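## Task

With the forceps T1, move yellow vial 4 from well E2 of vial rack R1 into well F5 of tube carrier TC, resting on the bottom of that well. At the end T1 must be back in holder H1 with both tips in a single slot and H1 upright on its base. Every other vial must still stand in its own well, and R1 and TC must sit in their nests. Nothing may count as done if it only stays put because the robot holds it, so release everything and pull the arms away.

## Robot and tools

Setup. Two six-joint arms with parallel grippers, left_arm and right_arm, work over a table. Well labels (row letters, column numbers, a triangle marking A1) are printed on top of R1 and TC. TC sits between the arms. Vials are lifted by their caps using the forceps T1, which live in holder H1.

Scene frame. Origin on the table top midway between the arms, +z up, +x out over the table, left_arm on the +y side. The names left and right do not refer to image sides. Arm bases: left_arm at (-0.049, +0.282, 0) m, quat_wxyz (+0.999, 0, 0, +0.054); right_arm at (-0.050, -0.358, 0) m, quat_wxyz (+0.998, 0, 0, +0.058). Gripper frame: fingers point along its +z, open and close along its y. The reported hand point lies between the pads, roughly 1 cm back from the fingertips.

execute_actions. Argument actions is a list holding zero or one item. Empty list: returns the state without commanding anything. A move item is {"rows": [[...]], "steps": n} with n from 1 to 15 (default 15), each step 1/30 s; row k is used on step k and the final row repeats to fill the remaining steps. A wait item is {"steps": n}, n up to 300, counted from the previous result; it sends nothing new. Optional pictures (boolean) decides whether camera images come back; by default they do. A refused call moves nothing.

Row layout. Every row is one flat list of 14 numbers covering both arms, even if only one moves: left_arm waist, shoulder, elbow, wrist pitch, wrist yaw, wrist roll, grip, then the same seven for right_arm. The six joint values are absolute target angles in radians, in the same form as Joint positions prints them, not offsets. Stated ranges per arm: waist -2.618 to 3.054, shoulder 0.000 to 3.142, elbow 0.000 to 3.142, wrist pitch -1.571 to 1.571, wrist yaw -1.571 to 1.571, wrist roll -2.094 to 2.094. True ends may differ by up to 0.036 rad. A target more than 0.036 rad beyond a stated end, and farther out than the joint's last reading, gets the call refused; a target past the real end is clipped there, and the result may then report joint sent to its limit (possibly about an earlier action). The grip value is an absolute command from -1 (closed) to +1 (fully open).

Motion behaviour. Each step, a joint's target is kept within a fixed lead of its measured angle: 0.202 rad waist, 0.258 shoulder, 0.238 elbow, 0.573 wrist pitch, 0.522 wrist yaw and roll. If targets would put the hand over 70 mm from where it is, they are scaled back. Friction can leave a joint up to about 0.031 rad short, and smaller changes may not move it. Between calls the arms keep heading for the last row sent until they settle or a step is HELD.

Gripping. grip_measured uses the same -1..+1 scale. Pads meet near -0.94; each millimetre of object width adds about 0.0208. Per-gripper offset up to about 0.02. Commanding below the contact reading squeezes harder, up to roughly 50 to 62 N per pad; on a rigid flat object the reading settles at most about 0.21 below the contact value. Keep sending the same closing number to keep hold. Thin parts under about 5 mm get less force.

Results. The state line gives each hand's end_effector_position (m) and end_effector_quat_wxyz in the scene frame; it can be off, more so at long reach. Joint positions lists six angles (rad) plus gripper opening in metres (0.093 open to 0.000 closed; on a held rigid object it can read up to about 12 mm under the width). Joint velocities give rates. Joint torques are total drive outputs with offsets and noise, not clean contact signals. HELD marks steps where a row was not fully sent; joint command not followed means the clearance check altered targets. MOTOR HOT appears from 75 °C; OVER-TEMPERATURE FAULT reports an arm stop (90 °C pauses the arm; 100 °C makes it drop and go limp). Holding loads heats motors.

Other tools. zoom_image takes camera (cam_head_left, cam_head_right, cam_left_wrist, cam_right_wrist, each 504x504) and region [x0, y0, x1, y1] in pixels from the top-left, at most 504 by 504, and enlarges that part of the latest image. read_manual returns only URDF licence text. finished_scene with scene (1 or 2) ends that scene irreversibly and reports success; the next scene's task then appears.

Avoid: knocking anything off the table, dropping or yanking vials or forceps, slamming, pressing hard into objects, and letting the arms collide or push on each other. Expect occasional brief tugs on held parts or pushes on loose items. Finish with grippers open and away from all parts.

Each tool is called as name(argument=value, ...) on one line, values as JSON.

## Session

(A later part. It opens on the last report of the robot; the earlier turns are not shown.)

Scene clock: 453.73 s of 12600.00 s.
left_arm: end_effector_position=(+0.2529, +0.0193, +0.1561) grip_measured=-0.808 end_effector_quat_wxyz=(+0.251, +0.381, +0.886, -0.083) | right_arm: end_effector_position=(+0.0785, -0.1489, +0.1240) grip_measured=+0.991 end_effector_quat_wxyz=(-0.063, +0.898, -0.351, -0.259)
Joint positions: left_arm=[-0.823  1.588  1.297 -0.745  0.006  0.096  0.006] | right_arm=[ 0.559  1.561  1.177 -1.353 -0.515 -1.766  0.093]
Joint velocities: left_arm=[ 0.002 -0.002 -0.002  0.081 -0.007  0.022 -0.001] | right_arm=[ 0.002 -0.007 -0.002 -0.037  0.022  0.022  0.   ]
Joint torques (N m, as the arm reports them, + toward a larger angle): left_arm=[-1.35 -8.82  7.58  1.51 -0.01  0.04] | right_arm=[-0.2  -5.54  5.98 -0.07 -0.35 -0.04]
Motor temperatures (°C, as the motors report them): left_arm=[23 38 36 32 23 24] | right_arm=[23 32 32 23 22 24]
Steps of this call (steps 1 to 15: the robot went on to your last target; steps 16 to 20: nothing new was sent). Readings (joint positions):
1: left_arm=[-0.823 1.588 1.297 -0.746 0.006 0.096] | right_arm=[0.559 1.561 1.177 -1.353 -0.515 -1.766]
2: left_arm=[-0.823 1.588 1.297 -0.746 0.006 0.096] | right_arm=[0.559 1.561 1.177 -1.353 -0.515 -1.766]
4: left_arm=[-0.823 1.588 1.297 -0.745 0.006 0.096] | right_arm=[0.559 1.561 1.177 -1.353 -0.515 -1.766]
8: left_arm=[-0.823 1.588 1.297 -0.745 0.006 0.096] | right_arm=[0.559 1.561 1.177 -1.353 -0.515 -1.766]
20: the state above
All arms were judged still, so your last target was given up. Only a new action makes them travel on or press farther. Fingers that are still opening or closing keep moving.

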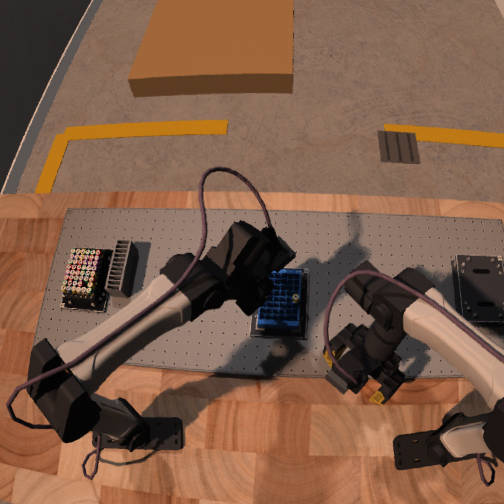

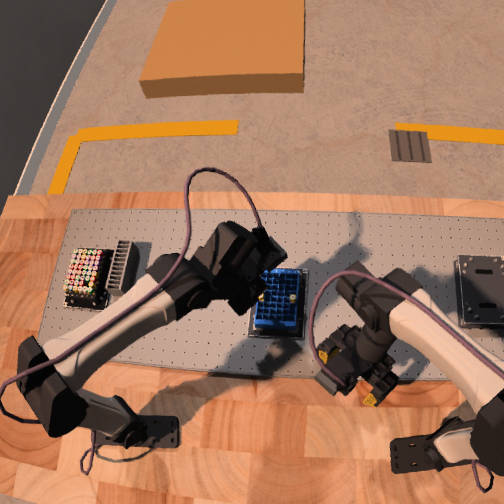

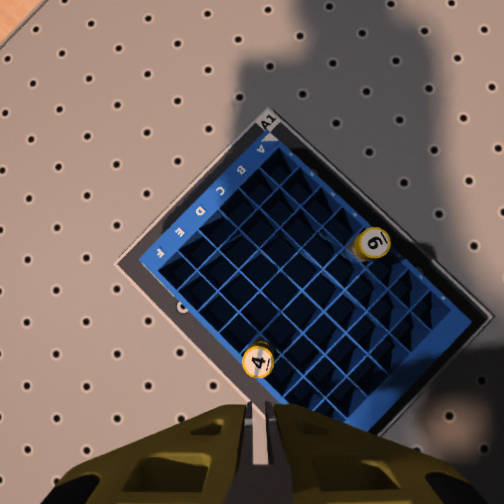

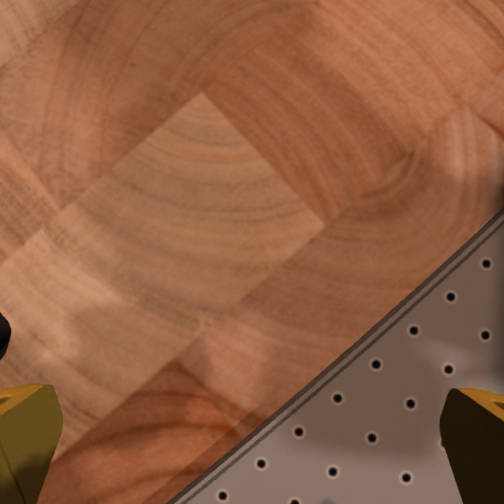

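execute_actions(actions=[{"rows":[[-0.823,1.585,1.35,-0.79,0,0.1,-0.81,0.559,1.561,1.177,-1.353,-0.515,-1.766,1],[-0.823,1.585,1.35,-0.79,0,0.1,-0.81,0.559,1.561,1.177,-1.353,-0.515,-1.766,1],[-0.823,1.585,1.40,-0.84,0,0.1,-0.81,0.559,1.561,1.177,-1.353,-0.515,-1.766,1],[-0.823,1.585,1.40,-0.84,0,0.1,-0.81,0.559,1.561,1.177,-1.353,-0.515,-1.766,1],[-0.823,1.585,1.46,-0.90,0,0.1,-0.81,0.559,1.561,1.177,-1.353,-0.515,-1.766,1]],"steps":15}], pictures=false)

execute_actions(actions=[{"rows":[[-0.76,1.57,1.44,-0.88,0,0.1,-0.81,0.559,1.561,1.177,-1.353,-0.515,-1.766,1],[-0.70,1.56,1.42,-0.86,0,0.1,-0.81,0.559,1.561,1.177,-1.353,-0.515,-1.766,1],[-0.64,1.55,1.40,-0.84,0,0.1,-0.81,0.559,1.561,1.177,-1.353,-0.515,-1.766,1],[-0.58,1.54,1.38,-0.82,0,0.1,-0.81,0.559,1.561,1.177,-1.353,-0.515,-1.766,1],[-0.52,1.53,1.36,-0.80,0,0.1,-0.81,0.559,1.561,1.177,-1.353,-0.515,-1.766,1],[-0.46,1.52,1.34,-0.78,0,0.1,-0.81,0.559,1.561,1.177,-1.353,-0.515,-1.766,1],[-0.40,1.51,1.32,-0.76,0,0.1,-0.81,0.559,1.561,1.177,-1.353,-0.515,-1.766,1],[-0.34,1.50,1.30,-0.74,0,0.1,-0.81,0.559,1.561,1.177,-1.353,-0.515,-1.766,1],[-0.28,1.49,1.28,-0.72,0,0.1,-0.81,0.559,1.561,1.177,-1.353,-0.515,-1.766,1],[-0.22,1.48,1.26,-0.70,0,0.1,-0.81,0.559,1.561,1.177,-1.353,-0.515,-1.766,1],[-0.16,1.47,1.24,-0.68,0,0.1,-0.81,0.559,1.561,1.177,-1.353,-0.515,-1.766,1],[-0.10,1.46,1.22,-0.66,0,0.1,-0.81,0.559,1.561,1.177,-1.353,-0.515,-1.766,1],[-0.04,1.45,1.20,-0.64,0,0.1,-0.81,0.559,1.561,1.177,-1.353,-0.515,-1.766,1],[0.03,1.445,1.185,-0.62,0,0.1,-0.81,0.559,1.561,1.177,-1.353,-0.515,-1.766,1],[0.093,1.445,1.185,-0.62,0,0.1,-0.81,0.559,1.561,1.177,-1.353,-0.515,-1.766,1]],"steps":15}], pictures=false)

execute_actions(actions=[{"steps":30}])

zoom_image(camera="cam_head_left", region=[40, 170, 220, 330])

Scene clock: 468.93 s of 12600.00 s.
left_arm: end_effector_position=(+0.2548, +0.0176, +0.1962) grip_measured=-0.808 end_effector_quat_wxyz=(+0.259, +0.380, +0.884, -0.086) | right_arm: end_effector_position=(+0.0785, -0.1489, +0.1240) grip_measured=+0.991 end_effector_quat_wxyz=(-0.063, +0.898, -0.351, -0.259)
Joint positions: left_arm=[-0.823  1.588  1.448 -0.879  0.006  0.096  0.006] | right_arm=[ 0.559  1.561  1.177 -1.353 -0.515 -1.766  0.093]
Joint velocities: left_arm=[-0.017 -0.027 -0.012 -0.125 -0.022 -0.11   0.001] | right_arm=[ 0.002 -0.007  0.002 -0.066 -0.081 -0.022 -0.   ]
Joint torques (N m, as the arm reports them, + toward a larger angle): left_arm=[-0.62 -8.98  9.65  1.28 -0.03  0.06] | right_arm=[-0.14 -5.63  5.98 -0.08 -0.43  0.01]
Motor temperatures (°C, as the motors report them): left_arm=[23 38 35 33 23 24] | right_arm=[23 32 33 23 22 24]
Steps of this call (steps 1 to 90: nothing new was sent; then 11.70 s passed at rest; steps 91 to 105: all 15 steps of this action). Readings (joint positions):
91: left_arm=[-0.823 1.588 1.302 -0.752 0.006 0.096] | right_arm=[0.559 1.561 1.177 -1.353 -0.515 -1.766]
92: left_arm=[-0.823 1.588 1.308 -0.761 0.006 0.096] | right_arm=[0.559 1.561 1.177 -1.353 -0.515 -1.766]
94: left_arm=[-0.823 1.590 1.342 -0.794 0.006 0.096] | right_arm=[0.559 1.561 1.177 -1.353 -0.515 -1.766]
98: left_arm=[-0.823 1.590 1.435 -0.846 0.006 0.096] | right_arm=[0.559 1.561 1.177 -1.353 -0.515 -1.766]
105: the state above

Scene clock: 469.43 s of 12600.00 s.
left_arm: end_effector_position=(+0.3373, +0.3165, +0.1730) grip_measured=-0.808 end_effector_quat_wxyz=(+0.302, +0.003, +0.953, +0.026) | right_arm: end_effector_position=(+0.0785, -0.1489, +0.1240) grip_measured=+0.991 end_effector_quat_wxyz=(-0.063, +0.898, -0.351, -0.259)
Joint positions: left_arm=[-0.018  1.476  1.213 -0.692  0.004  0.096  0.006] | right_arm=[ 0.559  1.561  1.177 -1.353 -0.515 -1.766  0.093]
Joint velocities: left_arm=[ 1.77  -0.178 -0.33   0.374  0.007 -0.007 -0.001] | right_arm=[-0.007 -0.022 -0.007  0.051  0.007 -0.007  0.001]
Joint torques (N m, as the arm reports them, + toward a larger angle): left_arm=[-0.29 -9.23  8.1   1.66  0.    0.09] | right_arm=[-0.22 -5.4   5.89 -0.04 -0.41 -0.01]
Motor temperatures (°C, as the motors report them): left_arm=[23 39 35 33 23 24] | right_arm=[23 32 33 23 22 24]
Steps of this call (steps 1 to 15: all 15 steps of this action). Readings (joint positions):
1: left_arm=[-0.817 1.588 1.448 -0.880 0.008 0.096] | right_arm=[0.559 1.561 1.177 -1.353 -0.515 -1.766]
2: left_arm=[-0.797 1.587 1.446 -0.878 0.014 0.096] | right_arm=[0.559 1.561 1.177 -1.353 -0.515 -1.766]
4: left_arm=[-0.709 1.576 1.425 -0.861 0.020 0.096] | right_arm=[0.559 1.561 1.177 -1.353 -0.515 -1.766]
8: left_arm=[-0.445 1.543 1.349 -0.804 0.012 0.096] | right_arm=[0.559 1.561 1.177 -1.353 -0.515 -1.766]
15: the state above

Scene clock: 470.43 s of 12600.00 s.
left_arm: end_effector_position=(+0.3358, +0.3657, +0.1789) grip_measured=-0.808 end_effector_quat_wxyz=(+0.322, -0.055, +0.944, +0.053) | right_arm: end_effector_position=(+0.0785, -0.1489, +0.1240) grip_measured=+0.991 end_effector_quat_wxyz=(-0.063, +0.898, -0.351, -0.259)
Joint positions: left_arm=[ 0.102  1.463  1.198 -0.641 -0.008  0.096  0.006] | right_arm=[ 0.559  1.561  1.177 -1.353 -0.515 -1.766  0.093]
Joint velocities: left_arm=[-0.022 -0.017  0.007 -0.066  0.022 -0.037  0.001] | right_arm=[-0.007 -0.012  0.007 -0.022 -0.007 -0.022 -0.001]
Joint torques (N m, as the arm reports them, + toward a larger angle): left_arm=[-1.17 -8.96  7.57  1.71  0.11  0.05] | right_arm=[-0.04 -5.63  6.04 -0.07 -0.4   0.01]
Motor temperatures (°C, as the motors report them): left_arm=[23 39 35 33 23 24] | right_arm=[23 32 33 23 22 24]
Steps of this call (steps 1 to 30: the robot went on to your last target). Readings (joint positions):
1: left_arm=[0.038 1.472 1.205 -0.682 -0.000 0.096] | right_arm=[0.559 1.561 1.177 -1.353 -0.515 -1.766]
2: left_arm=[0.077 1.470 1.201 -0.674 -0.008 0.096] | right_arm=[0.559 1.561 1.177 -1.353 -0.515 -1.766]
4: left_arm=[0.105 1.468 1.198 -0.663 -0.015 0.096] | right_arm=[0.559 1.561 1.177 -1.353 -0.515 -1.766]
8: left_arm=[0.102 1.464 1.198 -0.649 -0.010 0.096] | right_arm=[0.559 1.561 1.177 -1.353 -0.515 -1.766]
30: the state above
All arms were judged still, so your last target was given up. Only a new action makes them travel on or press farther. Fingers that are still opening or closing keep moving.

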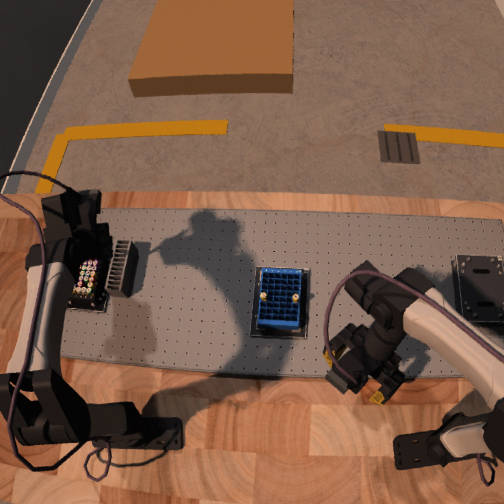

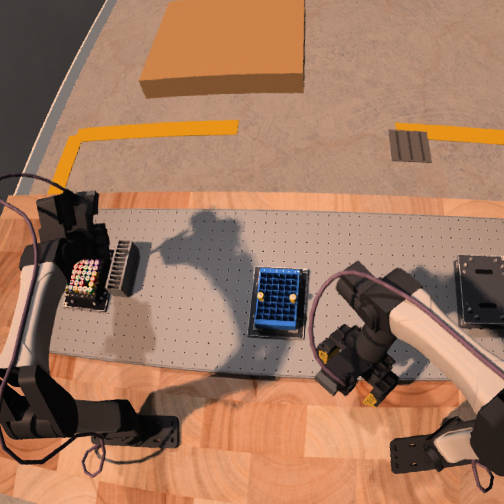

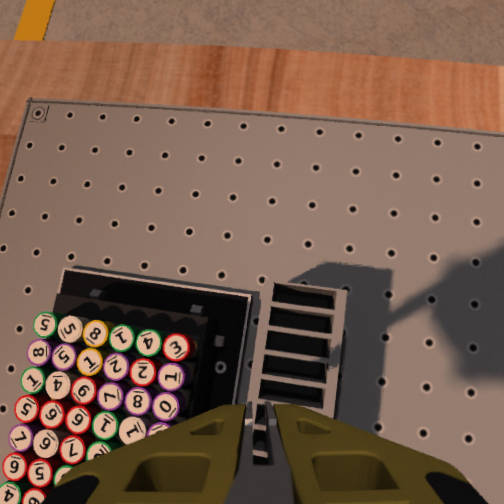

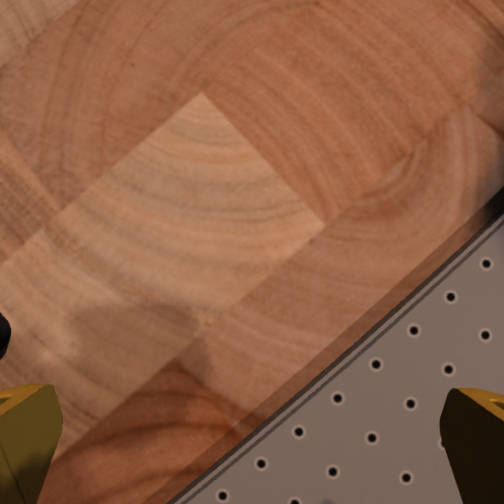

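Region (40, 170, 220, 330) of cam_head_left's 504x504 image, scaled by 2.800, with more detail than that image has.

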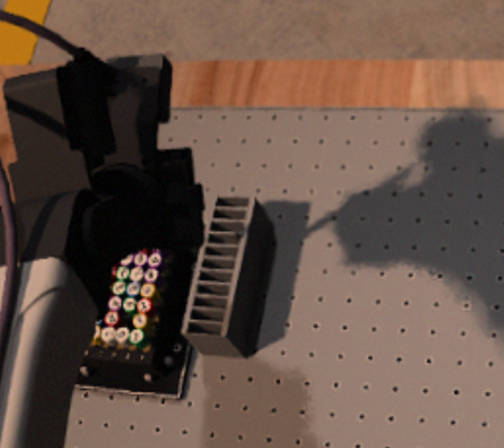

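execute_actions(actions=[{"rows":[[0.055,1.455,1.185,-0.62,0,0.1,-0.81,0.559,1.561,1.177,-1.353,-0.515,-1.766,1],[0.055,1.455,1.185,-0.62,0,0.1,-0.81,0.559,1.561,1.177,-1.353,-0.515,-1.766,1],[0.055,1.455,1.185,-0.62,0,0.1,-0.81,0.559,1.561,1.177,-1.353,-0.515,-1.766,1],[0.055,1.455,1.185,-0.62,0,0.1,-0.81,0.559,1.561,1.177,-1.353,-0.515,-1.766,1],[0.055,1.455,1.185,-0.62,0,0.1,-0.81,0.559,1.561,1.177,-1.353,-0.515,-1.766,1],[0.055,1.455,1.15,-0.585,0,0.1,-0.81,0.559,1.561,1.177,-1.353,-0.515,-1.766,1],[0.055,1.455,1.15,-0.585,0,0.1,-0.81,0.559,1.561,1.177,-1.353,-0.515,-1.766,1],[0.055,1.455,1.12,-0.55,0,0.1,-0.81,0.559,1.561,1.177,-1.353,-0.515,-1.766,1],[0.055,1.455,1.12,-0.55,0,0.1,-0.81,0.559,1.561,1.177,-1.353,-0.515,-1.766,1],[0.055,1.455,1.087,-0.518,0,0.1,-0.81,0.559,1.561,1.177,-1.353,-0.515,-1.766,1]],"steps":15}], pictures=false)

execute_actions(actions=[{"steps":25}])

zoom_image(camera="cam_left_wrist", region=[160, 300, 360, 480])

Scene clock: 480.60 s of 12600.00 s.
left_arm: end_effector_position=(+0.3313, +0.3479, +0.1487) grip_measured=-0.808 end_effector_quat_wxyz=(+0.310, -0.035, +0.949, +0.043) | right_arm: end_effector_position=(+0.0785, -0.1489, +0.1240) grip_measured=+0.991 end_effector_quat_wxyz=(-0.063, +0.898, -0.351, -0.259)
Joint positions: left_arm=[ 0.061  1.462  1.094 -0.566 -0.004  0.096  0.006] | right_arm=[ 0.559  1.561  1.177 -1.353 -0.515 -1.766  0.093]
Joint velocities: left_arm=[-0.007 -0.012 -0.022  0.11  -0.022 -0.066 -0.001] | right_arm=[-0.007  0.017 -0.017  0.007 -0.007 -0.007  0.   ]
Joint torques (N m, as the arm reports them, + toward a larger angle): left_arm=[-0.91 -8.15  8.19  1.79  0.04  0.05] | right_arm=[-0.02 -5.75  6.07 -0.07 -0.41 -0.06]
Motor temperatures (°C, as the motors report them): left_arm=[23 39 35 33 23 24] | right_arm=[23 32 33 23 22 24]
Steps of this call (steps 1 to 90: nothing new was sent; then 6.67 s passed at rest; steps 91 to 105: all 15 steps of this action). Readings (joint positions):
91: left_arm=[0.097 1.463 1.198 -0.641 -0.009 0.096] | right_arm=[0.559 1.561 1.177 -1.353 -0.515 -1.766]
92: left_arm=[0.088 1.463 1.198 -0.641 -0.009 0.096] | right_arm=[0.559 1.561 1.177 -1.353 -0.515 -1.766]
94: left_arm=[0.068 1.463 1.198 -0.641 -0.007 0.096] | right_arm=[0.559 1.561 1.177 -1.353 -0.515 -1.766]
98: left_arm=[0.061 1.462 1.172 -0.610 -0.004 0.096] | right_arm=[0.559 1.561 1.177 -1.353 -0.515 -1.766]
105: the state above

Scene clock: 481.43 s of 12600.00 s.
left_arm: end_effector_position=(+0.3366, +0.3488, +0.1528) grip_measured=-0.808 end_effector_quat_wxyz=(+0.323, -0.035, +0.945, +0.045) | right_arm: end_effector_position=(+0.0785, -0.1489, +0.1240) grip_measured=+0.991 end_effector_quat_wxyz=(-0.063, +0.898, -0.351, -0.259)
Joint positions: left_arm=[ 0.061  1.462  1.094 -0.539 -0.004  0.096  0.006] | right_arm=[ 0.559  1.561  1.177 -1.353 -0.515 -1.766  0.093]
Joint velocities: left_arm=[-0.002  0.002  0.012 -0.022 -0.051 -0.022 -0.   ] | right_arm=[-0.012 -0.012 -0.012  0.051 -0.007 -0.051 -0.   ]
Joint torques (N m, as the arm reports them, + toward a larger angle): left_arm=[-0.93 -8.05  8.26  1.69  0.09  0.07] | right_arm=[-0.06 -5.64  5.97 -0.1  -0.41  0.  ]
Motor temperatures (°C, as the motors report them): left_arm=[23 39 35 33 23 24] | right_arm=[23 32 33 23 22 24]
Steps of this call (steps 1 to 25: the robot went on to your last target). Readings (joint positions):
1: left_arm=[0.061 1.462 1.094 -0.563 -0.004 0.096] | right_arm=[0.559 1.561 1.177 -1.353 -0.515 -1.766]
2: left_arm=[0.061 1.462 1.094 -0.557 -0.004 0.096] | right_arm=[0.559 1.561 1.177 -1.353 -0.515 -1.766]
4: left_arm=[0.061 1.462 1.094 -0.550 -0.004 0.096] | right_arm=[0.559 1.561 1.177 -1.353 -0.515 -1.766]
8: left_arm=[0.061 1.462 1.094 -0.542 -0.004 0.096] | right_arm=[0.559 1.561 1.177 -1.353 -0.515 -1.766]
25: the state above

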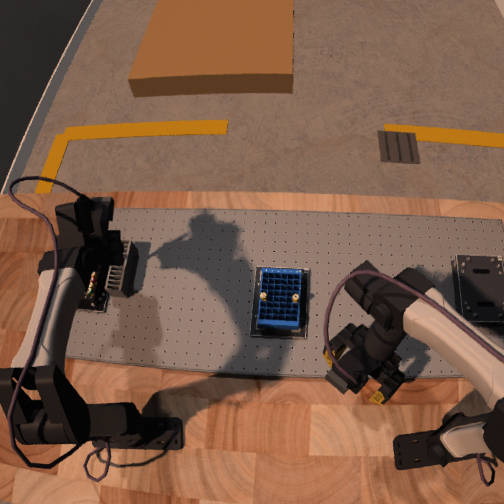

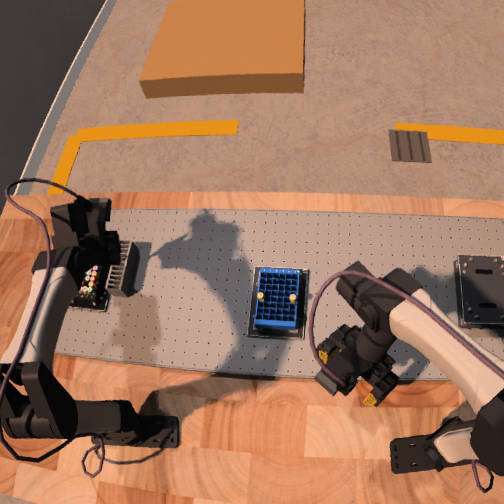

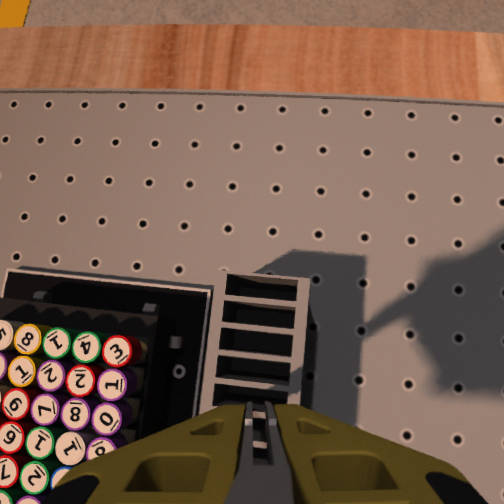

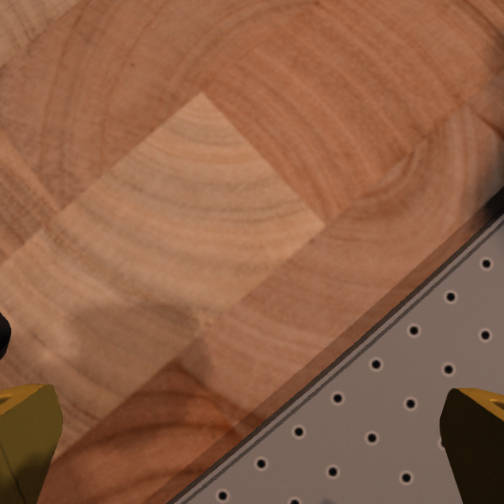

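Region (160, 300, 360, 480) of cam_left_wrist's 504x504 image, scaled by 2.520, with more detail than that image has; it fills the top 454 rows of this view, and the rest is white.

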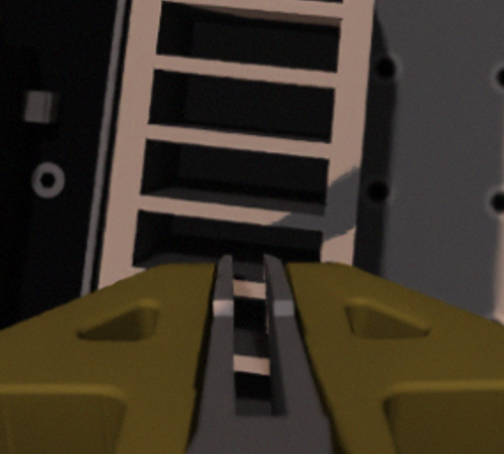

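execute_actions(actions=[{"rows":[[0.06,1.465,1.08,-0.50,0,0.1,-0.81,0.559,1.561,1.177,-1.353,-0.515,-1.766,1],[0.06,1.468,1.073,-0.49,0,0.1,-0.81,0.559,1.561,1.177,-1.353,-0.515,-1.766,1],[0.06,1.470,1.066,-0.48,0,0.1,-0.81,0.559,1.561,1.177,-1.353,-0.515,-1.766,1],[0.06,1.472,1.059,-0.47,0,0.1,-0.81,0.559,1.561,1.177,-1.353,-0.515,-1.766,1],[0.06,1.474,1.052,-0.46,0,0.1,-0.81,0.559,1.561,1.177,-1.353,-0.515,-1.766,1],[0.06,1.476,1.045,-0.45,0,0.1,-0.81,0.559,1.561,1.177,-1.353,-0.515,-1.766,1],[0.06,1.478,1.038,-0.44,0,0.1,-0.81,0.559,1.561,1.177,-1.353,-0.515,-1.766,1],[0.06,1.48,1.031,-0.43,0,0.1,-0.81,0.559,1.561,1.177,-1.353,-0.515,-1.766,1],[0.06,1.482,1.024,-0.42,0,0.1,-0.81,0.559,1.561,1.177,-1.353,-0.515,-1.766,1],[0.06,1.484,1.017,-0.41,0,0.1,-0.81,0.559,1.561,1.177,-1.353,-0.515,-1.766,1],[0.06,1.486,1.01,-0.40,0,0.1,-0.81,0.559,1.561,1.177,-1.353,-0.515,-1.766,1],[0.06,1.488,1.0,-0.393,0,0.1,-0.81,0.559,1.561,1.177,-1.353,-0.515,-1.766,1]],"steps":15}], pictures=false)

execute_actions(actions=[{"steps":25}])

zoom_image(camera="cam_left_wrist", region=[160, 300, 360, 480])

Scene clock: 487.23 s of 12600.00 s.
left_arm: end_effector_position=(+0.3378, +0.3490, +0.1294) grip_measured=-0.808 end_effector_quat_wxyz=(+0.325, -0.035, +0.944, +0.045) | right_arm: end_effector_position=(+0.0785, -0.1489, +0.1240) grip_measured=+0.991 end_effector_quat_wxyz=(-0.063, +0.898, -0.351, -0.259)
Joint positions: left_arm=[ 0.061  1.48   1.013 -0.435 -0.004  0.096  0.006] | right_arm=[ 0.559  1.561  1.177 -1.353 -0.515 -1.766  0.093]
Joint velocities: left_arm=[-0.012  0.056 -0.085  0.081  0.007 -0.037  0.001] | right_arm=[ 0.002 -0.002  0.022 -0.007  0.095 -0.037 -0.001]
Joint torques (N m, as the arm reports them, + toward a larger angle): left_arm=[-0.61 -7.11  7.94  1.8   0.08  0.07] | right_arm=[-0.09 -5.56  6.13 -0.06 -0.37 -0.01]
Motor temperatures (°C, as the motors report them): left_arm=[23 39 35 34 23 24] | right_arm=[23 32 33 23 22 24]
Steps of this call (steps 1 to 15: the robot went on to your last target; steps 16 to 90: nothing new was sent; then 2.30 s passed at rest; steps 91 to 105: all 15 steps of this action). Readings (joint positions):
91: left_arm=[0.061 1.462 1.094 -0.537 -0.004 0.096] | right_arm=[0.559 1.561 1.177 -1.353 -0.515 -1.766]
92: left_arm=[0.061 1.462 1.094 -0.534 -0.004 0.096] | right_arm=[0.559 1.561 1.177 -1.353 -0.515 -1.766]
94: left_arm=[0.061 1.462 1.088 -0.517 -0.004 0.096] | right_arm=[0.559 1.561 1.177 -1.353 -0.515 -1.766]
98: left_arm=[0.061 1.463 1.058 -0.484 -0.004 0.096] | right_arm=[0.559 1.561 1.177 -1.353 -0.515 -1.766]
105: the state above

Scene clock: 488.07 s of 12600.00 s.
left_arm: end_effector_position=(+0.3406, +0.3495, +0.1303) grip_measured=-0.808 end_effector_quat_wxyz=(+0.331, -0.035, +0.942, +0.046) | right_arm: end_effector_position=(+0.0785, -0.1489, +0.1240) grip_measured=+0.991 end_effector_quat_wxyz=(-0.063, +0.898, -0.351, -0.259)
Joint positions: left_arm=[ 0.061  1.482  1.011 -0.417 -0.004  0.096  0.006] | right_arm=[ 0.559  1.561  1.177 -1.353 -0.515 -1.766  0.093]
Joint velocities: left_arm=[-0.012  0.002 -0.022 -0.007 -0.022 -0.022 -0.   ] | right_arm=[-0.012 -0.012 -0.012 -0.022 -0.007  0.051 -0.   ]
Joint torques (N m, as the arm reports them, + toward a larger angle): left_arm=[-0.66 -7.18  7.97  1.77  0.08  0.04] | right_arm=[-0.12 -5.59  5.92 -0.09 -0.39  0.01]
Motor temperatures (°C, as the motors report them): left_arm=[23 39 35 34 23 24] | right_arm=[23 32 33 23 22 24]
Steps of this call (steps 1 to 25: the robot went on to your last target). Readings (joint positions):
1: left_arm=[0.061 1.482 1.011 -0.433 -0.004 0.096] | right_arm=[0.559 1.561 1.177 -1.353 -0.515 -1.766]
2: left_arm=[0.061 1.482 1.011 -0.431 -0.004 0.096] | right_arm=[0.559 1.561 1.177 -1.353 -0.515 -1.766]
4: left_arm=[0.061 1.482 1.011 -0.426 -0.004 0.096] | right_arm=[0.559 1.561 1.177 -1.353 -0.515 -1.766]
8: left_arm=[0.061 1.482 1.011 -0.420 -0.004 0.096] | right_arm=[0.559 1.561 1.177 -1.353 -0.515 -1.766]
25: the state above

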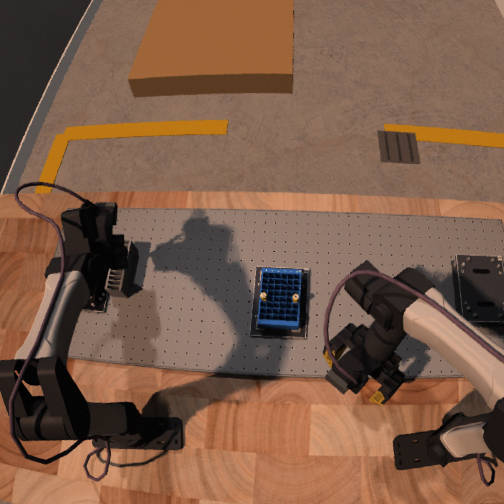

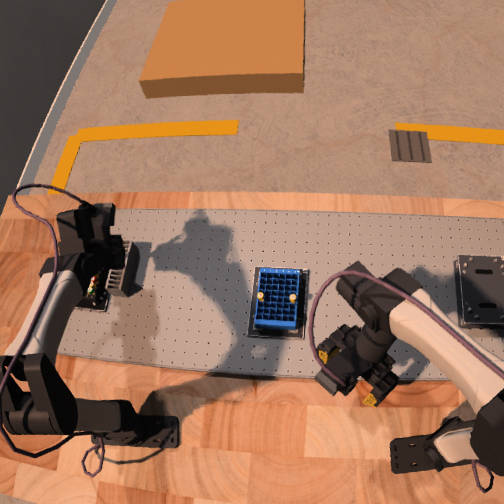

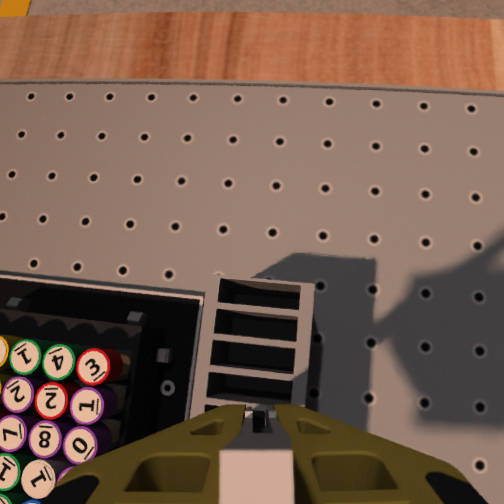

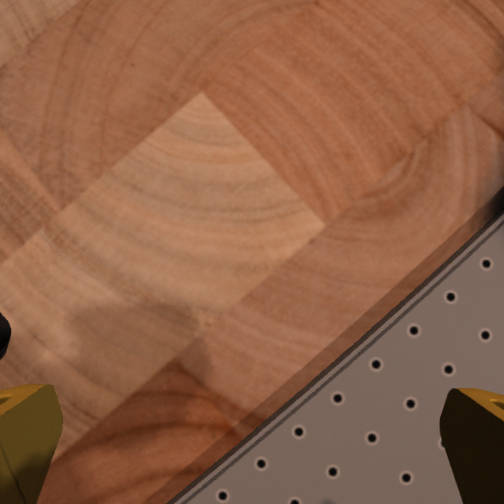

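Region (160, 300, 360, 480) of cam_left_wrist's 504x504 image, scaled by 2.520, with more detail than that image has; it fills the top 454 rows of this view, and the rest is white.

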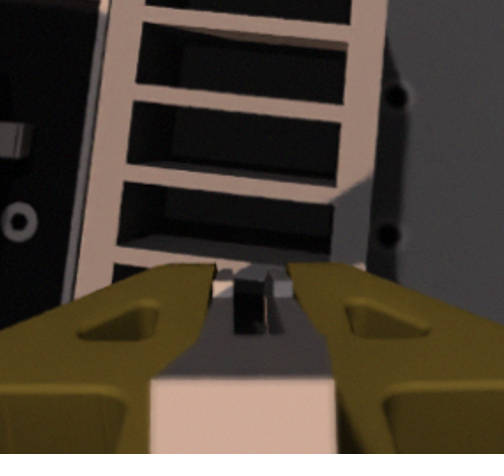

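execute_actions(actions=[{"rows":[[0.06,1.488,1.0,-0.40,0,0.1,0.2,0.559,1.561,1.177,-1.353,-0.515,-1.766,1]],"steps":15}], pictures=false)

execute_actions(actions=[{"rows":[[0.06,1.40,1.05,-0.55,0,0.1,0.2,0.559,1.561,1.177,-1.353,-0.515,-1.766,1],[0.06,1.40,1.05,-0.55,0,0.1,0.2,0.559,1.561,1.177,-1.353,-0.515,-1.766,1],[0.06,1.40,1.05,-0.55,0,0.1,0.2,0.559,1.561,1.177,-1.353,-0.515,-1.766,1],[0.06,1.40,1.05,-0.55,0,0.1,0.2,0.559,1.561,1.177,-1.353,-0.515,-1.766,1],[0.06,1.40,1.05,-0.55,0,0.1,0.2,0.559,1.561,1.177,-1.353,-0.515,-1.766,1],[0.06,1.30,1.15,-0.80,0,0.1,0.2,0.559,1.561,1.177,-1.353,-0.515,-1.766,1]],"steps":15}], pictures=false)

execute_actions(actions=[{"steps":25}])

zoom_image(camera="cam_head_left", region=[230, 250, 330, 350])

Scene clock: 493.63 s of 12600.00 s.
left_arm: end_effector_position=(+0.3406, +0.3495, +0.1303) grip_measured=+0.199 end_effector_quat_wxyz=(+0.331, -0.035, +0.942, +0.046) | right_arm: end_effector_position=(+0.0785, -0.1489, +0.1240) grip_measured=+0.991 end_effector_quat_wxyz=(-0.063, +0.898, -0.351, -0.259)
Joint positions: left_arm=[ 0.061  1.482  1.011 -0.417 -0.004  0.096  0.055] | right_arm=[ 0.559  1.561  1.177 -1.353 -0.515 -1.766  0.093]
Joint velocities: left_arm=[-0.007 -0.002 -0.002 -0.022 -0.051 -0.007  0.   ] | right_arm=[-0.007 -0.002 -0.012 -0.037  0.11  -0.007  0.   ]
Joint torques (N m, as the arm reports them, + toward a larger angle): left_arm=[-0.66 -7.    7.79  1.68  0.05  0.06] | right_arm=[-0.2  -5.53  5.96 -0.07 -0.39 -0.04]
Motor temperatures (°C, as the motors report them): left_arm=[23 38 35 34 23 24] | right_arm=[23 32 33 23 22 24]
Steps of this call (steps 1 to 15: the robot went on to your last target; steps 16 to 90: nothing new was sent; then 2.07 s passed at rest; steps 91 to 105: all 15 steps of this action). Readings (joint positions):
91: left_arm=[0.061 1.482 1.011 -0.417 -0.004 0.096] | right_arm=[0.559 1.561 1.177 -1.353 -0.515 -1.766]
92: left_arm=[0.061 1.482 1.011 -0.417 -0.004 0.096] | right_arm=[0.559 1.561 1.177 -1.353 -0.515 -1.766]
94: left_arm=[0.061 1.482 1.011 -0.417 -0.004 0.096] | right_arm=[0.559 1.561 1.177 -1.353 -0.515 -1.766]
98: left_arm=[0.061 1.482 1.011 -0.417 -0.004 0.096] | right_arm=[0.559 1.561 1.177 -1.353 -0.515 -1.766]
105: the state above

Scene clock: 494.13 s of 12600.00 s.
left_arm: end_effector_position=(+0.2963, +0.3419, +0.2020) grip_measured=+0.199 end_effector_quat_wxyz=(+0.329, -0.035, +0.943, +0.046) | right_arm: end_effector_position=(+0.0785, -0.1489, +0.1240) grip_measured=+0.991 end_effector_quat_wxyz=(-0.063, +0.898, -0.351, -0.259)
Joint positions: left_arm=[ 0.061  1.291  1.146 -0.749 -0.004  0.096  0.055] | right_arm=[ 0.559  1.561  1.177 -1.353 -0.515 -1.766  0.093]
Joint velocities: left_arm=[-0.002  0.017  0.017 -0.33   0.007  0.037 -0.001] | right_arm=[ 0.007  0.017 -0.012 -0.022 -0.066 -0.037 -0.001]
Joint torques (N m, as the arm reports them, + toward a larger angle): left_arm=[-0.61 -4.9   9.25  1.53  0.08  0.01] | right_arm=[-0.17 -5.51  6.11 -0.04 -0.4  -0.01]
Motor temperatures (°C, as the motors report them): left_arm=[23 38 35 34 23 24] | right_arm=[23 32 33 23 22 24]
Steps of this call (steps 1 to 15: all 15 steps of this action). Readings (joint positions):
1: left_arm=[0.061 1.476 1.013 -0.432 -0.004 0.096] | right_arm=[0.559 1.561 1.177 -1.353 -0.515 -1.766]
2: left_arm=[0.061 1.463 1.014 -0.457 -0.004 0.096] | right_arm=[0.559 1.561 1.177 -1.353 -0.515 -1.766]
4: left_arm=[0.061 1.431 1.019 -0.494 -0.004 0.096] | right_arm=[0.559 1.561 1.177 -1.353 -0.515 -1.766]
8: left_arm=[0.061 1.361 1.092 -0.648 -0.004 0.096] | right_arm=[0.559 1.561 1.177 -1.353 -0.515 -1.766]
15: the state above

Scene clock: 494.97 s of 12600.00 s.
left_arm: end_effector_position=(+0.2885, +0.3405, +0.1958) grip_measured=+0.199 end_effector_quat_wxyz=(+0.309, -0.035, +0.949, +0.043) | right_arm: end_effector_position=(+0.0785, -0.1489, +0.1240) grip_measured=+0.991 end_effector_quat_wxyz=(-0.063, +0.898, -0.351, -0.259)
Joint positions: left_arm=[ 0.061  1.292  1.146 -0.79  -0.004  0.096  0.055] | right_arm=[ 0.559  1.561  1.177 -1.353 -0.515 -1.766  0.093]
Joint velocities: left_arm=[ 0.002  0.012 -0.017 -0.051 -0.037 -0.007  0.   ] | right_arm=[-0.007  0.007 -0.012 -0.007  0.007 -0.037 -0.001]
Joint torques (N m, as the arm reports them, + toward a larger angle): left_arm=[-0.55 -4.85  9.22  1.35  0.1   0.04] | right_arm=[-0.08 -5.71  6.06 -0.07 -0.37 -0.02]
Motor temperatures (°C, as the motors report them): left_arm=[23 38 35 34 23 24] | right_arm=[23 32 33 23 22 24]
Steps of this call (steps 1 to 25: the robot went on to your last target). Readings (joint positions):
1: left_arm=[0.061 1.292 1.146 -0.759 -0.004 0.096] | right_arm=[0.559 1.561 1.177 -1.353 -0.515 -1.766]
2: left_arm=[0.061 1.292 1.146 -0.766 -0.004 0.096] | right_arm=[0.559 1.561 1.177 -1.353 -0.515 -1.766]
4: left_arm=[0.061 1.292 1.146 -0.776 -0.004 0.096] | right_arm=[0.559 1.561 1.177 -1.353 -0.515 -1.766]
8: left_arm=[0.061 1.292 1.146 -0.785 -0.004 0.096] | right_arm=[0.559 1.561 1.177 -1.353 -0.515 -1.766]
25: the state above

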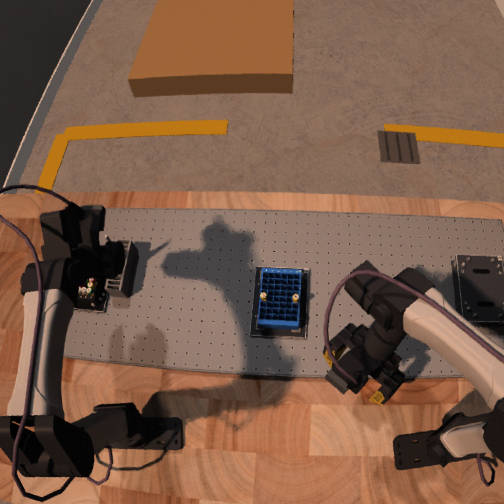

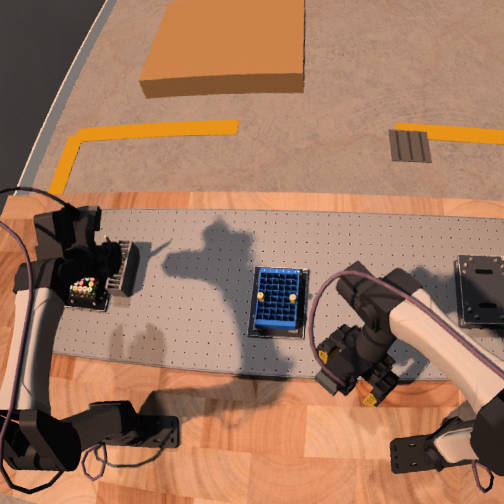

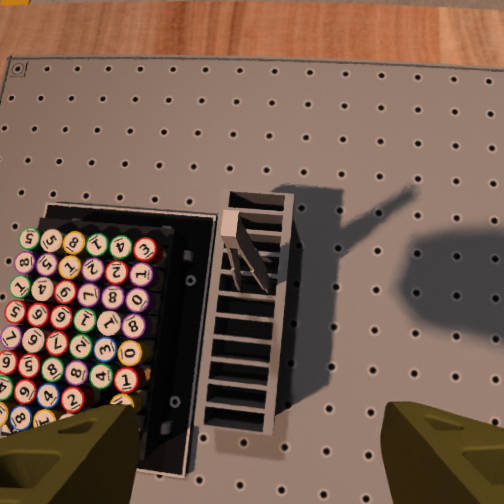

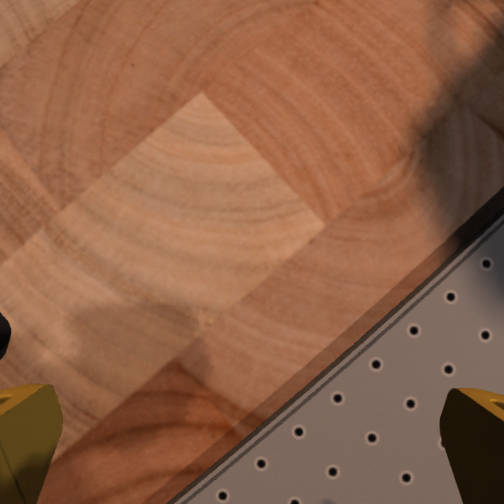

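Region (230, 250, 330, 350) of cam_head_left's 504x504 image, scaled by 5.040, with more detail than that image has.

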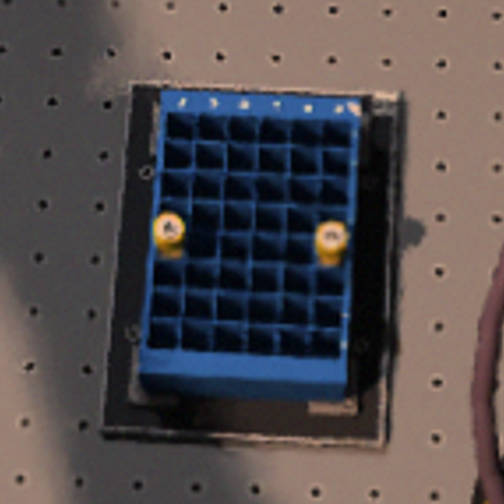

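finished_scene(scene=1)

The scene is finished: the task was done.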